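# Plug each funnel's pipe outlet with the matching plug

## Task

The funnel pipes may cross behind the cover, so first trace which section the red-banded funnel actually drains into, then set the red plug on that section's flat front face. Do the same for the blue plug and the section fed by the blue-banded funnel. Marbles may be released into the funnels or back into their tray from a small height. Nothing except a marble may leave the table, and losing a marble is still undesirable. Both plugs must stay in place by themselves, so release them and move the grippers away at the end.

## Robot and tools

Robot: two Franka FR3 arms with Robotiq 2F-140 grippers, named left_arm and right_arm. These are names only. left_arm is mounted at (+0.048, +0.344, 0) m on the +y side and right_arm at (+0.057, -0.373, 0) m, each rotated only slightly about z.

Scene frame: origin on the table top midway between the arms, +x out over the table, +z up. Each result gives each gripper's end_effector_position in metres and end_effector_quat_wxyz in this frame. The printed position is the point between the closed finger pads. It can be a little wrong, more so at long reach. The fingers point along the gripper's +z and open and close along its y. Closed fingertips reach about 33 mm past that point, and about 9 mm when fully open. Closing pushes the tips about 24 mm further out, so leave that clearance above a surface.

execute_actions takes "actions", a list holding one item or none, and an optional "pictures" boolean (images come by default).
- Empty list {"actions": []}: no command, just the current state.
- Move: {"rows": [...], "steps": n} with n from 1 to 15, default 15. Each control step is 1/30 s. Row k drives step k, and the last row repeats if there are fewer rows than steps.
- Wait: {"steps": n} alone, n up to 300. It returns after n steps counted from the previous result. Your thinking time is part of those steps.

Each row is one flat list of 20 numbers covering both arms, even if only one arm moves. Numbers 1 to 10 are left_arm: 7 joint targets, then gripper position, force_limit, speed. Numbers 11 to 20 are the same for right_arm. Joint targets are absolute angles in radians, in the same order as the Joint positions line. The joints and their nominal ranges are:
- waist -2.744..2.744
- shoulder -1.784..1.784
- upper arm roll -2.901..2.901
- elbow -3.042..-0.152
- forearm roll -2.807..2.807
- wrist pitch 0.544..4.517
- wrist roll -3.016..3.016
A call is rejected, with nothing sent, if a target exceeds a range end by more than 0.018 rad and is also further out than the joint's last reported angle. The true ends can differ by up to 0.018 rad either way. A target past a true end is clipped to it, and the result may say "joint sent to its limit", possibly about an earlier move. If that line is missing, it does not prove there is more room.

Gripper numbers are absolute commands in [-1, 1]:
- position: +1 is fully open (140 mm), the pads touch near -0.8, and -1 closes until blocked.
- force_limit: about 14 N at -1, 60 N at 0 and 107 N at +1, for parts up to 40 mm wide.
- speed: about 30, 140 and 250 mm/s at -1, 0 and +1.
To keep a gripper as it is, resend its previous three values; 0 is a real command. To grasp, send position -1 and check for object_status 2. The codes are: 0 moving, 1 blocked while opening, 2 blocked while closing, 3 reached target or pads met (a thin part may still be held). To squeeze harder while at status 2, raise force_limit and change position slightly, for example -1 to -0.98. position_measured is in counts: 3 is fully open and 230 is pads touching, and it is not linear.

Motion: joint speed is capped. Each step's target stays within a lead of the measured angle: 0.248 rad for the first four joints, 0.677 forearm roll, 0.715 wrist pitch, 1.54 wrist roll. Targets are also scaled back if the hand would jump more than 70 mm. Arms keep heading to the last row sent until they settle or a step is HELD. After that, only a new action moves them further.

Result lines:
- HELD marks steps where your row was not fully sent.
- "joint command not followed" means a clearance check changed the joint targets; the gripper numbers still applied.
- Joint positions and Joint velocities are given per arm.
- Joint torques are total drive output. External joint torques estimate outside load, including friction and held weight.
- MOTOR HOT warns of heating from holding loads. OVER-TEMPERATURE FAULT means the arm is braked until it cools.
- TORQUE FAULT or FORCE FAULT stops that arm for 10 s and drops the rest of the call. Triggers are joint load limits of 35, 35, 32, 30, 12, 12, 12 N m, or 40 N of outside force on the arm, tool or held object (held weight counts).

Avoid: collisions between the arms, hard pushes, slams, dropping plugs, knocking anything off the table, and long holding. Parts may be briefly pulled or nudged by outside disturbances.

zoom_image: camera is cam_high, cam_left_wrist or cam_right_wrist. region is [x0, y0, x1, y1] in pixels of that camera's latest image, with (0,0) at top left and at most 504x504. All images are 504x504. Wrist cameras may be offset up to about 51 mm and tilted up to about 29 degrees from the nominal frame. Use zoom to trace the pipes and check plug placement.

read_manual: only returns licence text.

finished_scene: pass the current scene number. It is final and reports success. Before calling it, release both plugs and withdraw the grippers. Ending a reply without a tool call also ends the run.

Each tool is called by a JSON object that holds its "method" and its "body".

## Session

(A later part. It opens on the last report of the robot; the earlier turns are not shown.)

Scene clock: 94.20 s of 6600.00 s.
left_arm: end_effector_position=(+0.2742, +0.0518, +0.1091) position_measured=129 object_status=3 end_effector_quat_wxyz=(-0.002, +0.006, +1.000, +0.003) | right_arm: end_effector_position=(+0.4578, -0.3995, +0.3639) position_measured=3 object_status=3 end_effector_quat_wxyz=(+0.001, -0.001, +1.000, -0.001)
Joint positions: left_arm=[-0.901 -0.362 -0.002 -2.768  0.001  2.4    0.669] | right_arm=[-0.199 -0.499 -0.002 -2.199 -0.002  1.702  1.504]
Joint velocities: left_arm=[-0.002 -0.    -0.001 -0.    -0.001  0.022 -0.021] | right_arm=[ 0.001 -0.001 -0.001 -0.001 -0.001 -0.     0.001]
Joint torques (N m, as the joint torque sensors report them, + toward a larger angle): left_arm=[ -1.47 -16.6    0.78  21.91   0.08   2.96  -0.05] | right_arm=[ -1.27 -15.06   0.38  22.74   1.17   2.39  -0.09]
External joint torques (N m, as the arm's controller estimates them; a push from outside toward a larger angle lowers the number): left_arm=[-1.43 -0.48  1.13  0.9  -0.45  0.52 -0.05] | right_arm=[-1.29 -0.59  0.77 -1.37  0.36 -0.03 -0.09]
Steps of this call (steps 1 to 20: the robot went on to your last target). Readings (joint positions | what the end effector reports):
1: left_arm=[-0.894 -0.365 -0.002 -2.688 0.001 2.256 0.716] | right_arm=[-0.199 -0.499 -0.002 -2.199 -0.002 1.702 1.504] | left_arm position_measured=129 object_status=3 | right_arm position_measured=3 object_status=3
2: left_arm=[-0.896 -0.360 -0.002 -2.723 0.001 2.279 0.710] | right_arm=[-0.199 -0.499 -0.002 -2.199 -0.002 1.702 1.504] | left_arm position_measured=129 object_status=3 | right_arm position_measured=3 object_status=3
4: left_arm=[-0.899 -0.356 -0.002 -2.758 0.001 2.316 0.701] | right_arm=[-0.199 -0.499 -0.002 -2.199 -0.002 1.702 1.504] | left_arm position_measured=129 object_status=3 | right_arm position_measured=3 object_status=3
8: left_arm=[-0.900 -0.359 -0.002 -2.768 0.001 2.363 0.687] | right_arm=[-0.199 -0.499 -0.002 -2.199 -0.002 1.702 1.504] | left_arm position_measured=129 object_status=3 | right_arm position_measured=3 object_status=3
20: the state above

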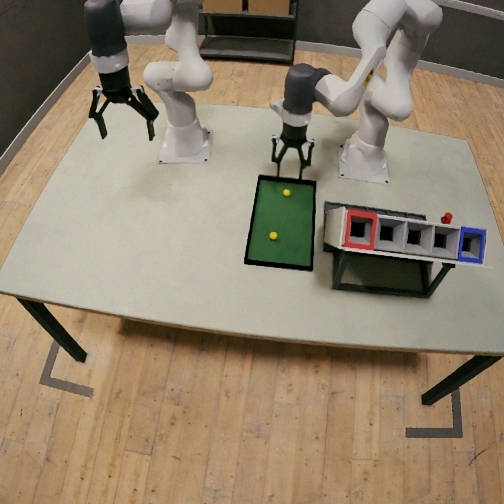

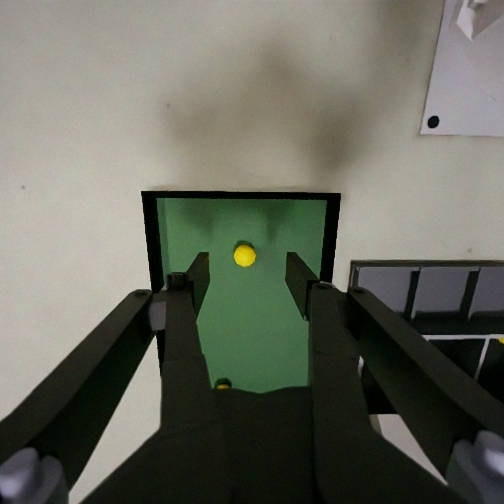

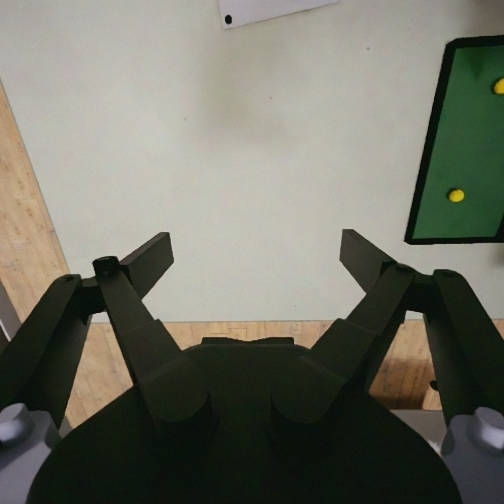

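{"method": "execute_actions", "body": {"actions": [{"rows":[[-0.901,-0.33,0,-2.775,0,2.47,0.66,0,-1,0,-0.2,-0.5,0,-2.2,0,1.7,1.5,1,0,0],[-0.901,-0.3,0,-2.78,0,2.53,0.66,0,-1,0,-0.2,-0.5,0,-2.2,0,1.7,1.5,1,0,0],[-0.901,-0.27,0,-2.788,0,2.58,0.66,0,-1,0,-0.2,-0.5,0,-2.2,0,1.7,1.5,1,0,0],[-0.901,-0.24,0,-2.795,0,2.635,0.66,0,-1,0,-0.2,-0.5,0,-2.2,0,1.7,1.5,1,0,0],[-0.901,-0.22,0,-2.8,0,2.635,0.66,0,-1,0,-0.2,-0.5,0,-2.2,0,1.7,1.5,1,0,0],[-0.901,-0.2,0,-2.805,0,2.635,0.66,0,-1,0,-0.2,-0.5,0,-2.2,0,1.7,1.5,1,0,0],[-0.901,-0.177,0,-2.812,0,2.635,0.66,0,-1,0,-0.2,-0.5,0,-2.2,0,1.7,1.5,1,0,0]],"steps":15}], "pictures": false}}

{"method": "execute_actions", "body": {"actions": [{"steps":10}], "pictures": false}}

{"method": "execute_actions", "body": {"actions": [{"rows":[[-0.901,-0.177,0,-2.812,0,2.635,0.66,-1,-1,0,-0.2,-0.5,0,-2.2,0,1.7,1.5,1,0,0]],"steps":14}], "pictures": false}}

{"method": "execute_actions", "body": {"actions": [{"rows":[[-0.7,-0.55,0,-2.1,0,1.55,0.9,-1,-1,0,-0.2,-0.5,0,-2.2,0,1.7,1.5,1,0,0]],"steps":15}], "pictures": false}}

{"method": "execute_actions", "body": {"actions": [{"rows":[[0.1,-0.4,0,-1.9,0,1.5,1.66,-1,-1,0,-0.2,-0.5,0,-2.2,0,1.7,1.5,1,0,0]],"steps":15}], "pictures": false}}

{"method": "execute_actions", "body": {"actions": [{"rows":[[0.302,0.16,0,-1.35,0,1.51,1.863,-1,-1,0,-0.2,-0.5,0,-2.2,0,1.7,1.5,1,0,0]],"steps":15}], "pictures": false}}

{"method": "execute_actions", "body": {"actions": [{"rows":[[0.302,0.23,0,-1.25,0,1.477,1.863,-1,-1,0,-0.2,-0.5,0,-2.2,0,1.7,1.5,1,0,0],[0.302,0.28,0,-1.18,0,1.477,1.863,-1,-1,0,-0.2,-0.5,0,-2.2,0,1.7,1.5,1,0,0],[0.302,0.32,0,-1.13,0,1.477,1.863,-1,-1,0,-0.2,-0.5,0,-2.2,0,1.7,1.5,1,0,0],[0.302,0.35,0,-1.095,0,1.477,1.863,-1,-1,0,-0.2,-0.5,0,-2.2,0,1.7,1.5,1,0,0],[0.302,0.365,0,-1.095,0,1.477,1.863,-1,-1,0,-0.2,-0.5,0,-2.2,0,1.7,1.5,1,0,0],[0.302,0.382,0,-1.095,0,1.477,1.863,-1,-1,0,-0.2,-0.5,0,-2.2,0,1.7,1.5,1,0,0]],"steps":15}]}}

Scene clock: 109.10 s of 6600.00 s.
left_arm: end_effector_position=(+0.2714, +0.0551, +0.0429) position_measured=129 object_status=3 end_effector_quat_wxyz=(-0.006, +0.002, +1.000, +0.008) | right_arm: end_effector_position=(+0.4578, -0.3995, +0.3639) position_measured=3 object_status=3 end_effector_quat_wxyz=(+0.001, -0.001, +1.000, -0.001)
Joint positions: left_arm=[-0.901 -0.179 -0.001 -2.813  0.001  2.615  0.662] | right_arm=[-0.199 -0.499 -0.002 -2.199 -0.002  1.702  1.504]
Joint velocities: left_arm=[ 0.001  0.001  0.002  0.001 -0.001  0.104  0.001] | right_arm=[ 0.    -0.001 -0.001 -0.    -0.001  0.001  0.   ]
Joint torques (N m, as the joint torque sensors report them, + toward a larger angle): left_arm=[ -0.65 -18.84   0.45  20.08  -0.08   2.69   0.1 ] | right_arm=[ -0.18 -15.04   1.87  23.1    1.15   2.29  -0.05]
External joint torques (N m, as the arm's controller estimates them; a push from outside toward a larger angle lowers the number): left_arm=[-0.7   0.4   0.56  2.39 -0.46  0.32  0.1 ] | right_arm=[-0.16 -0.5   2.31 -1.05  0.35 -0.13 -0.05]
Steps of this call (steps 1 to 30: the robot went on to your last target; steps 31 to 90: nothing new was sent; then 11.40 s passed at rest; steps 91 to 105: all 15 steps of this action). Readings (joint positions | what the end effector reports):
91: left_arm=[-0.901 -0.357 -0.001 -2.769 0.001 2.414 0.662] | right_arm=[-0.199 -0.499 -0.002 -2.199 -0.002 1.702 1.504] | left_arm position_measured=129 object_status=3 | right_arm position_measured=3 object_status=3
92: left_arm=[-0.901 -0.344 -0.001 -2.769 0.001 2.435 0.662] | right_arm=[-0.199 -0.499 -0.002 -2.199 -0.002 1.702 1.504] | left_arm position_measured=129 object_status=3 | right_arm position_measured=3 object_status=3
94: left_arm=[-0.901 -0.300 -0.001 -2.777 0.001 2.492 0.662] | right_arm=[-0.199 -0.499 -0.002 -2.199 -0.002 1.702 1.504] | left_arm position_measured=129 object_status=3 | right_arm position_measured=3 object_status=3
98: left_arm=[-0.901 -0.208 -0.001 -2.802 0.001 2.569 0.662] | right_arm=[-0.199 -0.499 -0.002 -2.199 -0.002 1.702 1.504] | left_arm position_measured=129 object_status=3 | right_arm position_measured=3 object_status=3
105: the state above

Scene clock: 109.43 s of 6600.00 s.
left_arm: end_effector_position=(+0.2743, +0.0514, +0.0442) position_measured=129 object_status=3 end_effector_quat_wxyz=(-0.001, +0.002, +1.000, +0.002) | right_arm: end_effector_position=(+0.4578, -0.3995, +0.3638) position_measured=3 object_status=3 end_effector_quat_wxyz=(+0.001, -0.001, +1.000, -0.001)
Joint positions: left_arm=[-0.901 -0.179 -0.001 -2.813  0.001  2.63   0.662] | right_arm=[-0.199 -0.499 -0.002 -2.199 -0.002  1.702  1.504]
Joint velocities: left_arm=[-0.001 -0.    -0.    -0.001 -0.     0.013  0.001] | right_arm=[-0.001 -0.001  0.     0.     0.001 -0.001 -0.001]
Joint torques (N m, as the joint torque sensors report them, + toward a larger angle): left_arm=[ -1.15 -18.4    0.18  20.31   0.18   2.91   0.04] | right_arm=[ -0.12 -15.31   1.56  22.46   1.23   2.24   0.  ]
External joint torques (N m, as the arm's controller estimates them; a push from outside toward a larger angle lowers the number): left_arm=[-1.11  0.92  0.37  2.56 -0.21  0.49  0.04] | right_arm=[-0.09 -0.78  2.02 -1.7   0.42 -0.19  0.  ]
Steps of this call (steps 1 to 10: the robot went on to your last target). Readings (joint positions | what the end effector reports):
1: left_arm=[-0.901 -0.179 -0.001 -2.813 0.001 2.618 0.662] | right_arm=[-0.199 -0.499 -0.002 -2.199 -0.002 1.702 1.504] | left_arm position_measured=129 object_status=3 | right_arm position_measured=3 object_status=3
2: left_arm=[-0.901 -0.179 -0.001 -2.813 0.001 2.621 0.662] | right_arm=[-0.199 -0.499 -0.002 -2.199 -0.002 1.702 1.504] | left_arm position_measured=129 object_status=3 | right_arm position_measured=3 object_status=3
4: left_arm=[-0.901 -0.179 -0.001 -2.813 0.001 2.625 0.662] | right_arm=[-0.199 -0.499 -0.002 -2.199 -0.002 1.702 1.504] | left_arm position_measured=129 object_status=3 | right_arm position_measured=3 object_status=3
8: left_arm=[-0.901 -0.179 -0.001 -2.813 0.001 2.629 0.662] | right_arm=[-0.199 -0.499 -0.002 -2.199 -0.002 1.702 1.504] | left_arm position_measured=129 object_status=3 | right_arm position_measured=3 object_status=3
10: the state above

Scene clock: 109.90 s of 6600.00 s.
left_arm: end_effector_position=(+0.2748, +0.0508, +0.0444) position_measured=195 object_status=0 end_effector_quat_wxyz=(-0.000, +0.002, +1.000, +0.001) | right_arm: end_effector_position=(+0.4578, -0.3995, +0.3638) position_measured=3 object_status=3 end_effector_quat_wxyz=(+0.001, -0.001, +1.000, -0.001)
Joint positions: left_arm=[-0.901 -0.179 -0.001 -2.813  0.001  2.632  0.662] | right_arm=[-0.199 -0.499 -0.002 -2.199 -0.002  1.702  1.504]
Joint velocities: left_arm=[-0.002 -0.    -0.001 -0.    -0.     0.001 -0.001] | right_arm=[ 0.     0.     0.001 -0.002 -0.001 -0.001 -0.001]
Joint torques (N m, as the joint torque sensors report them, + toward a larger angle): left_arm=[ -0.1  -17.89   0.34  20.82   0.     2.89   0.08] | right_arm=[ -0.7  -15.14   1.99  22.67   1.08   2.32  -0.09]
External joint torques (N m, as the arm's controller estimates them; a push from outside toward a larger angle lowers the number): left_arm=[-0.05  1.5   0.54  2.93 -0.39  0.43  0.08] | right_arm=[-0.75 -0.65  2.33 -1.42  0.27 -0.09 -0.09]
Steps of this call (steps 1 to 14: all 14 steps of this action). Readings (joint positions | what the end effector reports):
1: left_arm=[-0.901 -0.179 -0.001 -2.813 0.001 2.630 0.662] | right_arm=[-0.199 -0.499 -0.002 -2.199 -0.002 1.702 1.504] | left_arm position_measured=129 object_status=0 | right_arm position_measured=3 object_status=3
2: left_arm=[-0.901 -0.179 -0.001 -2.813 0.001 2.631 0.662] | right_arm=[-0.199 -0.499 -0.002 -2.199 -0.002 1.702 1.504] | left_arm position_measured=135 object_status=0 | right_arm position_measured=3 object_status=3
4: left_arm=[-0.901 -0.179 -0.001 -2.813 0.001 2.631 0.662] | right_arm=[-0.199 -0.499 -0.002 -2.199 -0.002 1.702 1.504] | left_arm position_measured=150 object_status=0 | right_arm position_measured=3 object_status=3
8: left_arm=[-0.901 -0.179 -0.001 -2.813 0.001 2.632 0.662] | right_arm=[-0.199 -0.499 -0.002 -2.199 -0.002 1.702 1.504] | left_arm position_measured=181 object_status=0 | right_arm position_measured=3 object_status=3
14: the state above

Scene clock: 110.40 s of 6600.00 s.
left_arm: end_effector_position=(+0.3718, +0.0565, +0.3609) position_measured=195 object_status=2 end_effector_quat_wxyz=(+0.043, -0.028, +0.998, -0.039) | right_arm: end_effector_position=(+0.4578, -0.3995, +0.3638) position_measured=3 object_status=3 end_effector_quat_wxyz=(+0.001, -0.001, +1.000, -0.001)
Joint positions: left_arm=[-0.716 -0.513 -0.001 -2.249  0.001  1.852  0.788] | right_arm=[-0.199 -0.499 -0.002 -2.199 -0.002  1.702  1.504]
Joint velocities: left_arm=[ 0.115 -0.323  0.     1.316 -0.001 -1.172  0.245] | right_arm=[ 0.001  0.     0.001 -0.001 -0.001  0.    -0.001]
Joint torques (N m, as the joint torque sensors report them, + toward a larger angle): left_arm=[  0.7  -12.16  -0.41  19.18   0.51   0.98   0.41] | right_arm=[ -0.79 -14.63   1.33  22.16   1.2    2.36  -0.02]
External joint torques (N m, as the arm's controller estimates them; a push from outside toward a larger angle lowers the number): left_arm=[ 1.44 -0.87  0.32  3.11 -0.22 -0.55  0.4 ] | right_arm=[-0.81 -0.15  1.73 -1.97  0.39 -0.06 -0.02]
Steps of this call (steps 1 to 15: all 15 steps of this action). Readings (joint positions | what the end effector reports):
1: left_arm=[-0.880 -0.194 -0.009 -2.795 0.001 2.571 0.672] | right_arm=[-0.199 -0.499 -0.002 -2.199 -0.002 1.702 1.504] | left_arm position_measured=195 object_status=2 | right_arm position_measured=3 object_status=3
2: left_arm=[-0.855 -0.224 -0.008 -2.765 0.001 2.511 0.683] | right_arm=[-0.199 -0.499 -0.002 -2.199 -0.002 1.702 1.504] | left_arm position_measured=195 object_status=2 | right_arm position_measured=3 object_status=3
4: left_arm=[-0.812 -0.290 -0.005 -2.695 0.001 2.397 0.701] | right_arm=[-0.199 -0.499 -0.002 -2.199 -0.002 1.702 1.504] | left_arm position_measured=195 object_status=2 | right_arm position_measured=3 object_status=3
8: left_arm=[-0.761 -0.409 -0.001 -2.552 0.001 2.181 0.734] | right_arm=[-0.199 -0.499 -0.002 -2.199 -0.002 1.702 1.504] | left_arm position_measured=195 object_status=2 | right_arm position_measured=3 object_status=3
15: the state above

Scene clock: 110.90 s of 6600.00 s.
left_arm: end_effector_position=(+0.4834, +0.3296, +0.4498) position_measured=195 object_status=2 end_effector_quat_wxyz=(+0.029, -0.101, +0.994, -0.004) | right_arm: end_effector_position=(+0.4578, -0.3995, +0.3638) position_measured=3 object_status=3 end_effector_quat_wxyz=(+0.001, -0.001, +1.000, -0.001)
Joint positions: left_arm=[-0.021 -0.405 -0.002 -1.913 -0.001  1.567  1.336] | right_arm=[-0.199 -0.499 -0.002 -2.199 -0.002  1.702  1.504]
Joint velocities: left_arm=[ 1.363  0.065  0.1    0.117  0.    -0.335  0.957] | right_arm=[-0.001  0.     0.001 -0.    -0.    -0.001  0.002]
Joint torques (N m, as the joint torque sensors report them, + toward a larger angle): left_arm=[ -5.04 -16.28  -4.27  26.46   0.87   1.93   0.57] | right_arm=[ -0.51 -15.02   1.32  22.56   1.28   2.34  -0.05]
External joint torques (N m, as the arm's controller estimates them; a push from outside toward a larger angle lowers the number): left_arm=[-0.11  2.39  0.28  3.31  0.17 -0.4   0.58] | right_arm=[-0.53 -0.56  1.72 -1.54  0.47 -0.08 -0.05]
Steps of this call (steps 1 to 15: all 15 steps of this action). Readings (joint positions | what the end effector reports):
1: left_arm=[-0.681 -0.509 -0.012 -2.195 -0.000 1.814 0.840] | right_arm=[-0.199 -0.499 -0.002 -2.199 -0.002 1.702 1.504] | left_arm position_measured=195 object_status=2 | right_arm position_measured=3 object_status=3
2: left_arm=[-0.638 -0.494 -0.015 -2.144 -0.000 1.784 0.889] | right_arm=[-0.199 -0.499 -0.002 -2.199 -0.002 1.702 1.504] | left_arm position_measured=195 object_status=2 | right_arm position_measured=3 object_status=3
4: left_arm=[-0.550 -0.464 -0.012 -2.059 -0.000 1.732 0.976] | right_arm=[-0.199 -0.499 -0.002 -2.199 -0.002 1.702 1.504] | left_arm position_measured=195 object_status=2 | right_arm position_measured=3 object_status=3
8: left_arm=[-0.363 -0.429 -0.007 -1.964 -0.001 1.653 1.127] | right_arm=[-0.199 -0.499 -0.002 -2.199 -0.002 1.702 1.504] | left_arm position_measured=195 object_status=2 | right_arm position_measured=3 object_status=3
15: the state above

Scene clock: 111.40 s of 6600.00 s.
left_arm: end_effector_position=(+0.6190, +0.5169, +0.4052) position_measured=195 object_status=2 end_effector_quat_wxyz=(-0.010, -0.073, +0.997, -0.002) | right_arm: end_effector_position=(+0.4578, -0.3995, +0.3638) position_measured=3 object_status=3 end_effector_quat_wxyz=(+0.001, -0.001, +1.000, -0.001)
Joint positions: left_arm=[ 0.3    0.168  0.004 -1.371 -0.001  1.518  1.719] | right_arm=[-0.199 -0.499 -0.002 -2.199 -0.002  1.702  1.504]
Joint velocities: left_arm=[ 0.011  0.091 -0.011  0.116 -0.    -0.05   0.463] | right_arm=[ 0.001 -0.001 -0.001  0.    -0.     0.001  0.001]
Joint torques (N m, as the joint torque sensors report them, + toward a larger angle): left_arm=[  0.05 -46.56  -2.86  32.44   0.91   2.28   0.56] | right_arm=[ -1.42 -14.8    1.38  23.17   1.28   2.35  -0.17]
External joint torques (N m, as the arm's controller estimates them; a push from outside toward a larger angle lowers the number): left_arm=[ 1.17  0.97 -2.13  3.96  0.09 -0.45  0.57] | right_arm=[-1.41 -0.19  1.82 -1.03  0.47 -0.08 -0.17]
Steps of this call (steps 1 to 15: all 15 steps of this action). Readings (joint positions | what the end effector reports):
1: left_arm=[0.024 -0.378 0.000 -1.875 -0.001 1.555 1.365] | right_arm=[-0.199 -0.499 -0.002 -2.199 -0.002 1.702 1.504] | left_arm position_measured=195 object_status=2 | right_arm position_measured=3 object_status=3
2: left_arm=[0.067 -0.340 0.001 -1.829 -0.001 1.552 1.392] | right_arm=[-0.199 -0.499 -0.002 -2.199 -0.002 1.702 1.504] | left_arm position_measured=195 object_status=2 | right_arm position_measured=3 object_status=3
4: left_arm=[0.144 -0.256 0.000 -1.737 -0.001 1.546 1.444] | right_arm=[-0.199 -0.499 -0.002 -2.199 -0.002 1.702 1.504] | left_arm position_measured=195 object_status=2 | right_arm position_measured=3 object_status=3
8: left_arm=[0.252 -0.035 0.003 -1.500 -0.001 1.533 1.558] | right_arm=[-0.199 -0.499 -0.002 -2.199 -0.002 1.702 1.504] | left_arm position_measured=195 object_status=2 | right_arm position_measured=3 object_status=3
15: the state above

Scene clock: 111.90 s of 6600.00 s.
left_arm: end_effector_position=(+0.6774, +0.5330, +0.3903) position_measured=195 object_status=2 end_effector_quat_wxyz=(-0.002, -0.015, +1.000, -0.001) | right_arm: end_effector_position=(+0.4578, -0.3995, +0.3638) position_measured=3 object_status=3 end_effector_quat_wxyz=(+0.001, -0.001, +1.000, -0.001)
Joint positions: left_arm=[ 0.301  0.386  0.002 -1.101 -0.001  1.481  1.832] | right_arm=[-0.199 -0.499 -0.002 -2.199 -0.002  1.702  1.504]
Joint velocities: left_arm=[-0.001 -0.011  0.     0.045  0.001 -0.01   0.09 ] | right_arm=[-0.001  0.     0.002  0.001  0.    -0.     0.002]
Joint torques (N m, as the joint torque sensors report them, + toward a larger angle): left_arm=[  0.64 -46.07  -0.6   25.86   1.     1.84   0.27] | right_arm=[ -0.95 -14.71   1.57  22.14   1.25   2.17  -0.09]
External joint torques (N m, as the arm's controller estimates them; a push from outside toward a larger angle lowers the number): left_arm=[ 0.64 -2.96 -0.98  3.01  0.16 -0.54  0.27] | right_arm=[-0.93 -0.26  2.   -1.98  0.44 -0.25 -0.09]
Steps of this call (steps 1 to 15: all 15 steps of this action). Readings (joint positions | what the end effector reports):
1: left_arm=[0.301 0.186 0.004 -1.338 -0.001 1.509 1.733] | right_arm=[-0.199 -0.499 -0.002 -2.199 -0.002 1.702 1.504] | left_arm position_measured=195 object_status=2 | right_arm position_measured=3 object_status=3
2: left_arm=[0.301 0.213 0.003 -1.287 -0.001 1.503 1.746] | right_arm=[-0.199 -0.499 -0.002 -2.199 -0.002 1.702 1.504] | left_arm position_measured=195 object_status=2 | right_arm position_measured=3 object_status=3
4: left_arm=[0.301 0.273 0.002 -1.187 -0.001 1.497 1.769] | right_arm=[-0.199 -0.499 -0.002 -2.199 -0.002 1.702 1.504] | left_arm position_measured=195 object_status=2 | right_arm position_measured=3 object_status=3
8: left_arm=[0.301 0.356 0.002 -1.112 -0.001 1.490 1.801] | right_arm=[-0.199 -0.499 -0.002 -2.199 -0.002 1.702 1.504] | left_arm position_measured=195 object_status=2 | right_arm position_measured=3 object_status=3
15: the state above

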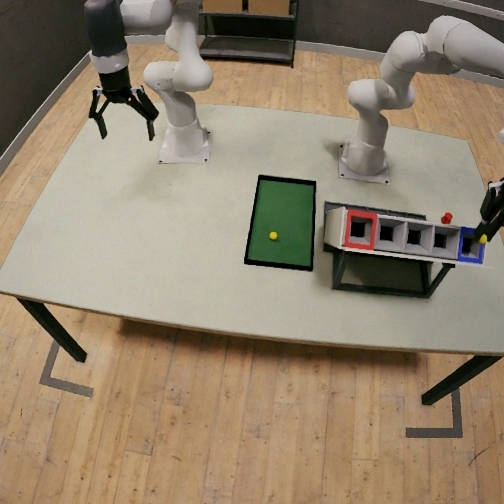

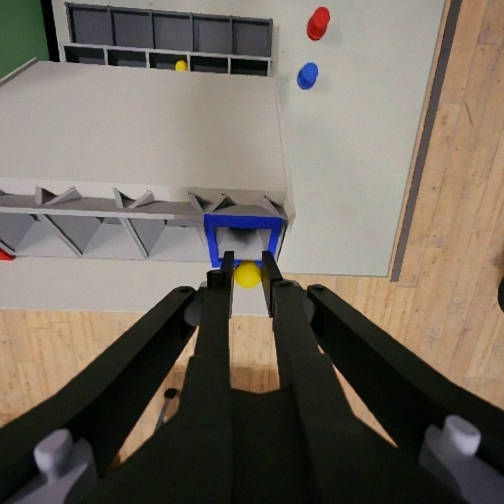

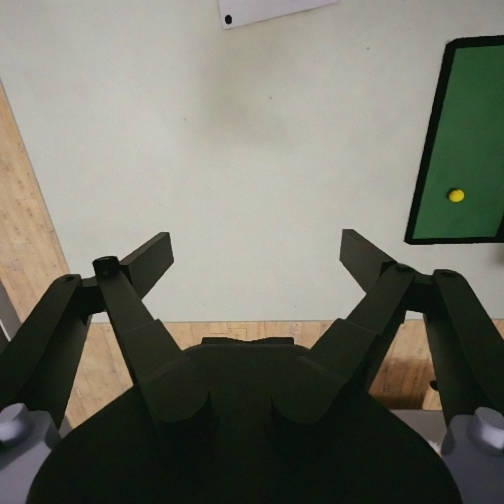

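{"method": "execute_actions", "body": {"actions": [{"rows":[[0.298,0.382,0,-1.095,0,1.477,1.863,0,-1,0,-0.2,-0.5,0,-2.2,0,1.7,1.5,1,0,0]],"steps":12}]}}

{"method": "execute_actions", "body": {"actions": [{"rows":[[0.7,-0.474,0,-2.035,0,1.561,2.3,0,-1,0,-0.2,-0.5,0,-2.2,0,1.7,1.5,1,0,0]],"steps":15}], "pictures": false}}

{"method": "execute_actions", "body": {"actions": [{"steps":6}], "pictures": false}}

{"method": "execute_actions", "body": {"actions": [{"rows":[[0.906,-0.341,0,-2.687,0,2.346,2.467,0,-1,0,-0.2,-0.5,0,-2.2,0,1.7,1.5,1,0,0]],"steps":15}], "pictures": false}}

{"method": "execute_actions", "body": {"actions": [{"steps":20}]}}

Scene clock: 118.10 s of 6600.00 s.
left_arm: end_effector_position=(+0.6776, +0.5327, +0.3935) position_measured=129 object_status=0 end_effector_quat_wxyz=(-0.000, -0.002, +1.000, -0.000) | right_arm: end_effector_position=(+0.4578, -0.3995, +0.3638) position_measured=3 object_status=3 end_effector_quat_wxyz=(+0.001, -0.001, +1.000, -0.001)
Joint positions: left_arm=[ 0.3    0.384  0.001 -1.096 -0.001  1.479  1.859] | right_arm=[-0.199 -0.499 -0.002 -2.199 -0.002  1.702  1.504]
Joint velocities: left_arm=[-0.     0.     0.001  0.001  0.    -0.001  0.001] | right_arm=[-0.     0.     0.001 -0.001  0.    -0.     0.   ]
Joint torques (N m, as the joint torque sensors report them, + toward a larger angle): left_arm=[ -1.6  -44.71  -0.86  24.91   0.89   1.98   0.27] | right_arm=[ -0.39 -15.75   1.96  22.8    1.25   2.33   0.01]
External joint torques (N m, as the arm's controller estimates them; a push from outside toward a larger angle lowers the number): left_arm=[-1.54 -1.67 -1.19  1.98  0.06 -0.43  0.27] | right_arm=[-0.43 -1.4   2.32 -1.23  0.43 -0.08  0.01]
Steps of this call (steps 1 to 30: the robot went on to your last target; steps 31 to 90: nothing new was sent; then 2.80 s passed at rest; steps 91 to 102: all 12 steps of this action). Readings (joint positions | what the end effector reports):
91: left_arm=[0.301 0.384 0.001 -1.096 -0.001 1.479 1.859] | right_arm=[-0.199 -0.499 -0.002 -2.199 -0.002 1.702 1.504] | left_arm position_measured=195 object_status=0 | right_arm position_measured=3 object_status=3
92: left_arm=[0.300 0.384 0.001 -1.096 -0.001 1.479 1.859] | right_arm=[-0.199 -0.499 -0.002 -2.199 -0.002 1.702 1.504] | left_arm position_measured=193 object_status=0 | right_arm position_measured=3 object_status=3
94: left_arm=[0.300 0.384 0.001 -1.096 -0.001 1.479 1.859] | right_arm=[-0.199 -0.499 -0.002 -2.199 -0.002 1.702 1.504] | left_arm position_measured=173 object_status=0 | right_arm position_measured=3 object_status=3
98: left_arm=[0.300 0.384 0.001 -1.096 -0.001 1.479 1.859] | right_arm=[-0.199 -0.499 -0.002 -2.199 -0.002 1.702 1.504] | left_arm position_measured=142 object_status=0 | right_arm position_measured=3 object_status=3
102: the state above

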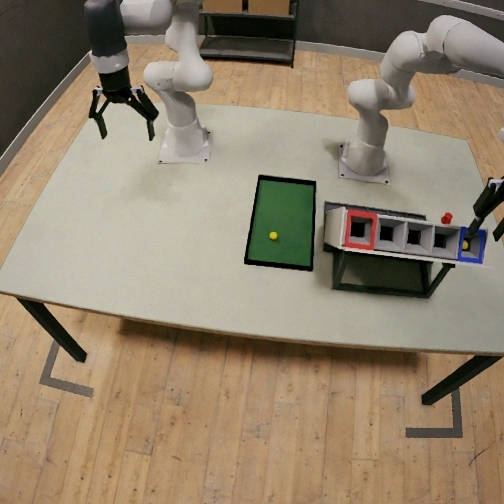

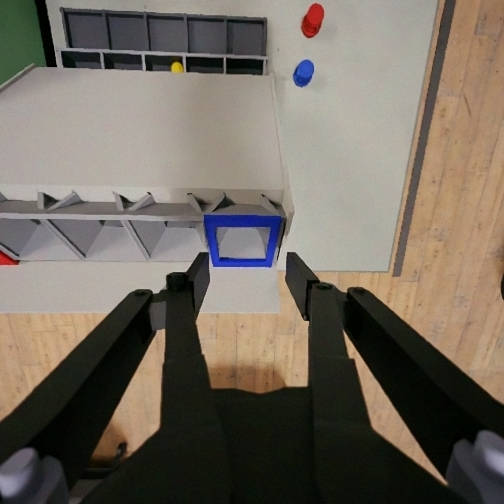

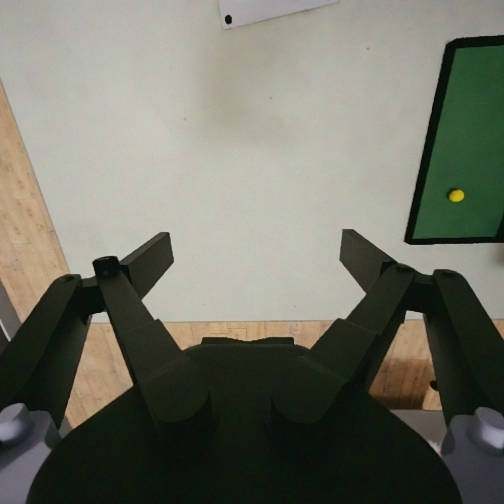

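Scene clock: 118.60 s of 6600.00 s.
left_arm: end_effector_position=(+0.4096, +0.6422, +0.4335) position_measured=129 object_status=3 end_effector_quat_wxyz=(+0.001, -0.068, +0.998, -0.001) | right_arm: end_effector_position=(+0.4578, -0.3995, +0.3638) position_measured=3 object_status=3 end_effector_quat_wxyz=(+0.001, -0.001, +1.000, -0.001)
Joint positions: left_arm=[ 0.688 -0.259  0.012 -1.804 -0.001  1.546  2.124] | right_arm=[-0.199 -0.499 -0.002 -2.199 -0.002  1.702  1.504]
Joint velocities: left_arm=[ 0.237 -2.142  0.021 -2.017  0.001 -0.001  0.527] | right_arm=[ 0.     0.    -0.001 -0.    -0.001  0.001  0.   ]
Joint torques (N m, as the joint torque sensors report them, + toward a larger angle): left_arm=[ -6.   -11.84  -7.85  28.75   0.79   4.48   0.36] | right_arm=[ -1.05 -15.18   1.73  22.42   1.18   2.25   0.03]
External joint torques (N m, as the arm's controller estimates them; a push from outside toward a larger angle lowers the number): left_arm=[ 1.21 -2.16  0.92 -0.28  0.69  0.26  0.38] | right_arm=[-1.05 -0.77  2.14 -1.68  0.38 -0.16  0.03]
Steps of this call (steps 1 to 15: all 15 steps of this action). Readings (joint positions | what the end effector reports):
1: left_arm=[0.316 0.364 -0.010 -1.129 -0.003 1.486 1.876] | right_arm=[-0.199 -0.499 -0.002 -2.199 -0.002 1.702 1.504] | left_arm position_measured=129 object_status=0 | right_arm position_measured=3 object_status=3
2: left_arm=[0.339 0.339 -0.014 -1.164 -0.003 1.490 1.893] | right_arm=[-0.199 -0.499 -0.002 -2.199 -0.002 1.702 1.504] | left_arm position_measured=129 object_status=0 | right_arm position_measured=3 object_status=3
4: left_arm=[0.396 0.283 -0.015 -1.229 -0.003 1.499 1.924] | right_arm=[-0.199 -0.499 -0.002 -2.199 -0.002 1.702 1.504] | left_arm position_measured=129 object_status=3 | right_arm position_measured=3 object_status=3
8: left_arm=[0.524 0.156 -0.008 -1.364 -0.003 1.515 1.985] | right_arm=[-0.199 -0.499 -0.002 -2.199 -0.002 1.702 1.504] | left_arm position_measured=129 object_status=3 | right_arm position_measured=3 object_status=3
15: the state above

Scene clock: 118.80 s of 6600.00 s.
left_arm: end_effector_position=(+0.3590, +0.6017, +0.4310) position_measured=129 object_status=3 end_effector_quat_wxyz=(+0.007, -0.028, +1.000, +0.004) | right_arm: end_effector_position=(+0.4578, -0.3995, +0.3638) position_measured=3 object_status=3 end_effector_quat_wxyz=(+0.001, -0.001, +1.000, -0.001)
Joint positions: left_arm=[ 0.698 -0.472  0.004 -2.007 -0.001  1.552  2.207] | right_arm=[-0.199 -0.499 -0.002 -2.199 -0.002  1.702  1.504]
Joint velocities: left_arm=[ 0.    -0.116 -0.037 -0.289 -0.     0.028  0.296] | right_arm=[ 0.001  0.001  0.    -0.001  0.001 -0.    -0.001]
Joint torques (N m, as the joint torque sensors report them, + toward a larger angle): left_arm=[ 1.01 -9.3  -1.93 22.93  0.94  2.9   0.65] | right_arm=[ -1.09 -14.69   1.26  23.19   1.35   2.29  -0.03]
External joint torques (N m, as the arm's controller estimates them; a push from outside toward a larger angle lowers the number): left_arm=[ 0.8  -0.41 -1.85  0.88  0.06  0.3   0.65] | right_arm=[-1.13 -0.23  1.63 -0.91  0.53 -0.13 -0.03]
Steps of this call (steps 1 to 6: the robot went on to your last target). Readings (joint positions | what the end effector reports):
1: left_arm=[0.694 -0.332 0.011 -1.875 -0.001 1.548 2.142] | right_arm=[-0.199 -0.499 -0.002 -2.199 -0.002 1.702 1.504] | left_arm position_measured=129 object_status=3 | right_arm position_measured=3 object_status=3
2: left_arm=[0.697 -0.390 0.010 -1.927 -0.001 1.548 2.158] | right_arm=[-0.199 -0.499 -0.002 -2.199 -0.002 1.702 1.504] | left_arm position_measured=129 object_status=3 | right_arm position_measured=3 object_status=3
4: left_arm=[0.698 -0.453 0.007 -1.981 -0.001 1.550 2.185] | right_arm=[-0.199 -0.499 -0.002 -2.199 -0.002 1.702 1.504] | left_arm position_measured=129 object_status=3 | right_arm position_measured=3 object_status=3
6: the state above

Scene clock: 119.30 s of 6600.00 s.
left_arm: end_effector_position=(+0.2902, +0.6409, +0.1528) position_measured=129 object_status=3 end_effector_quat_wxyz=(-0.025, -0.049, +0.998, -0.028) | right_arm: end_effector_position=(+0.4578, -0.3995, +0.3638) position_measured=3 object_status=3 end_effector_quat_wxyz=(+0.001, -0.001, +1.000, -0.001)
Joint positions: left_arm=[ 0.896 -0.344  0.001 -2.606 -0.001  2.187  2.359] | right_arm=[-0.199 -0.499 -0.002 -2.199 -0.002  1.702  1.504]
Joint velocities: left_arm=[ 0.124  0.217  0.004 -1.279  0.001  0.849  0.344] | right_arm=[ 0.001  0.     0.001 -0.     0.001 -0.     0.   ]
Joint torques (N m, as the joint torque sensors report them, + toward a larger angle): left_arm=[ -0.57 -26.81  -2.42  37.01   0.92   4.85   0.4 ] | right_arm=[ -1.49 -14.92   1.74  22.46   1.2    2.34  -0.04]
External joint torques (N m, as the arm's controller estimates them; a push from outside toward a larger angle lowers the number): left_arm=[ 0.99  1.51 -0.51  0.33  0.06  0.53  0.41] | right_arm=[-1.57 -0.38  2.06 -1.72  0.38 -0.09 -0.04]
Steps of this call (steps 1 to 15: all 15 steps of this action). Readings (joint positions | what the end effector reports):
1: left_arm=[0.713 -0.472 -0.003 -2.025 -0.001 1.589 2.215] | right_arm=[-0.199 -0.499 -0.002 -2.199 -0.002 1.702 1.504] | left_arm position_measured=129 object_status=3 | right_arm position_measured=3 object_status=3
2: left_arm=[0.731 -0.464 -0.004 -2.046 -0.001 1.631 2.223] | right_arm=[-0.199 -0.499 -0.002 -2.199 -0.002 1.702 1.504] | left_arm position_measured=129 object_status=3 | right_arm position_measured=3 object_status=3
4: left_arm=[0.767 -0.442 -0.004 -2.098 -0.001 1.718 2.240] | right_arm=[-0.199 -0.499 -0.002 -2.199 -0.002 1.702 1.504] | left_arm position_measured=129 object_status=3 | right_arm position_measured=3 object_status=3
8: left_arm=[0.834 -0.397 -0.003 -2.241 -0.001 1.909 2.280] | right_arm=[-0.199 -0.499 -0.002 -2.199 -0.002 1.702 1.504] | left_arm position_measured=129 object_status=3 | right_arm position_measured=3 object_status=3
15: the state above

Scene clock: 119.97 s of 6600.00 s.
left_arm: end_effector_position=(+0.2924, +0.6485, +0.1293) position_measured=129 object_status=3 end_effector_quat_wxyz=(-0.002, -0.007, +1.000, -0.003) | right_arm: end_effector_position=(+0.4578, -0.3995, +0.3638) position_measured=3 object_status=3 end_effector_quat_wxyz=(+0.001, -0.001, +1.000, -0.001)
Joint positions: left_arm=[ 0.904 -0.339  0.001 -2.686 -0.001  2.34   2.451] | right_arm=[-0.199 -0.499 -0.002 -2.199 -0.002  1.702  1.504]
Joint velocities: left_arm=[ 0.001 -0.001  0.     0.001 -0.001  0.019  0.037] | right_arm=[-0.001 -0.     0.    -0.002  0.001 -0.001 -0.001]
Joint torques (N m, as the joint torque sensors report them, + toward a larger angle): left_arm=[  1.51 -18.37  -1.44  23.07   0.74   2.87   0.29] | right_arm=[ -0.56 -15.22   1.93  23.09   1.18   2.31  -0.07]
External joint torques (N m, as the arm's controller estimates them; a push from outside toward a larger angle lowers the number): left_arm=[ 1.49 -0.76 -1.12  1.36  0.12  0.46  0.29] | right_arm=[-0.52 -0.8   2.4  -0.94  0.37 -0.09 -0.07]
Steps of this call (steps 1 to 20: the robot went on to your last target). Readings (joint positions | what the end effector reports):
1: left_arm=[0.899 -0.338 0.001 -2.641 -0.001 2.212 2.370] | right_arm=[-0.199 -0.499 -0.002 -2.199 -0.002 1.702 1.504] | left_arm position_measured=129 object_status=3 | right_arm position_measured=3 object_status=3
2: left_arm=[0.901 -0.334 0.001 -2.663 -0.001 2.233 2.380] | right_arm=[-0.199 -0.499 -0.002 -2.199 -0.002 1.702 1.504] | left_arm position_measured=129 object_status=3 | right_arm position_measured=3 object_status=3
4: left_arm=[0.903 -0.333 0.001 -2.682 -0.001 2.266 2.396] | right_arm=[-0.199 -0.499 -0.002 -2.199 -0.002 1.702 1.504] | left_arm position_measured=129 object_status=3 | right_arm position_measured=3 object_status=3
8: left_arm=[0.904 -0.337 0.001 -2.686 -0.001 2.308 2.420] | right_arm=[-0.199 -0.499 -0.002 -2.199 -0.002 1.702 1.504] | left_arm position_measured=129 object_status=3 | right_arm position_measured=3 object_status=3
20: the state above

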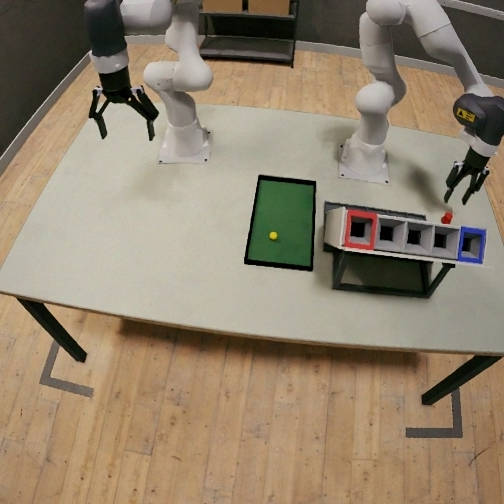

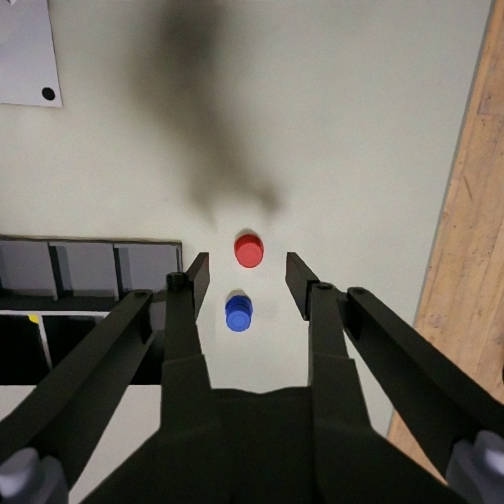

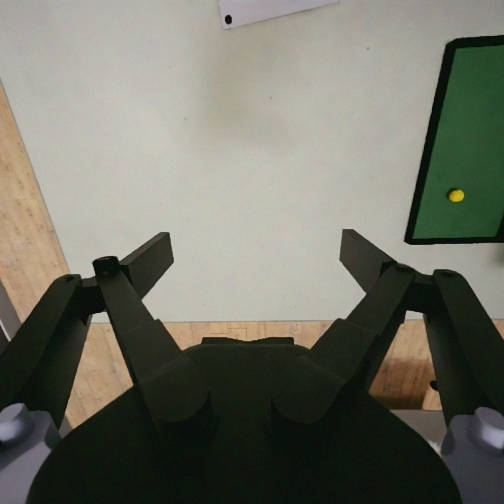

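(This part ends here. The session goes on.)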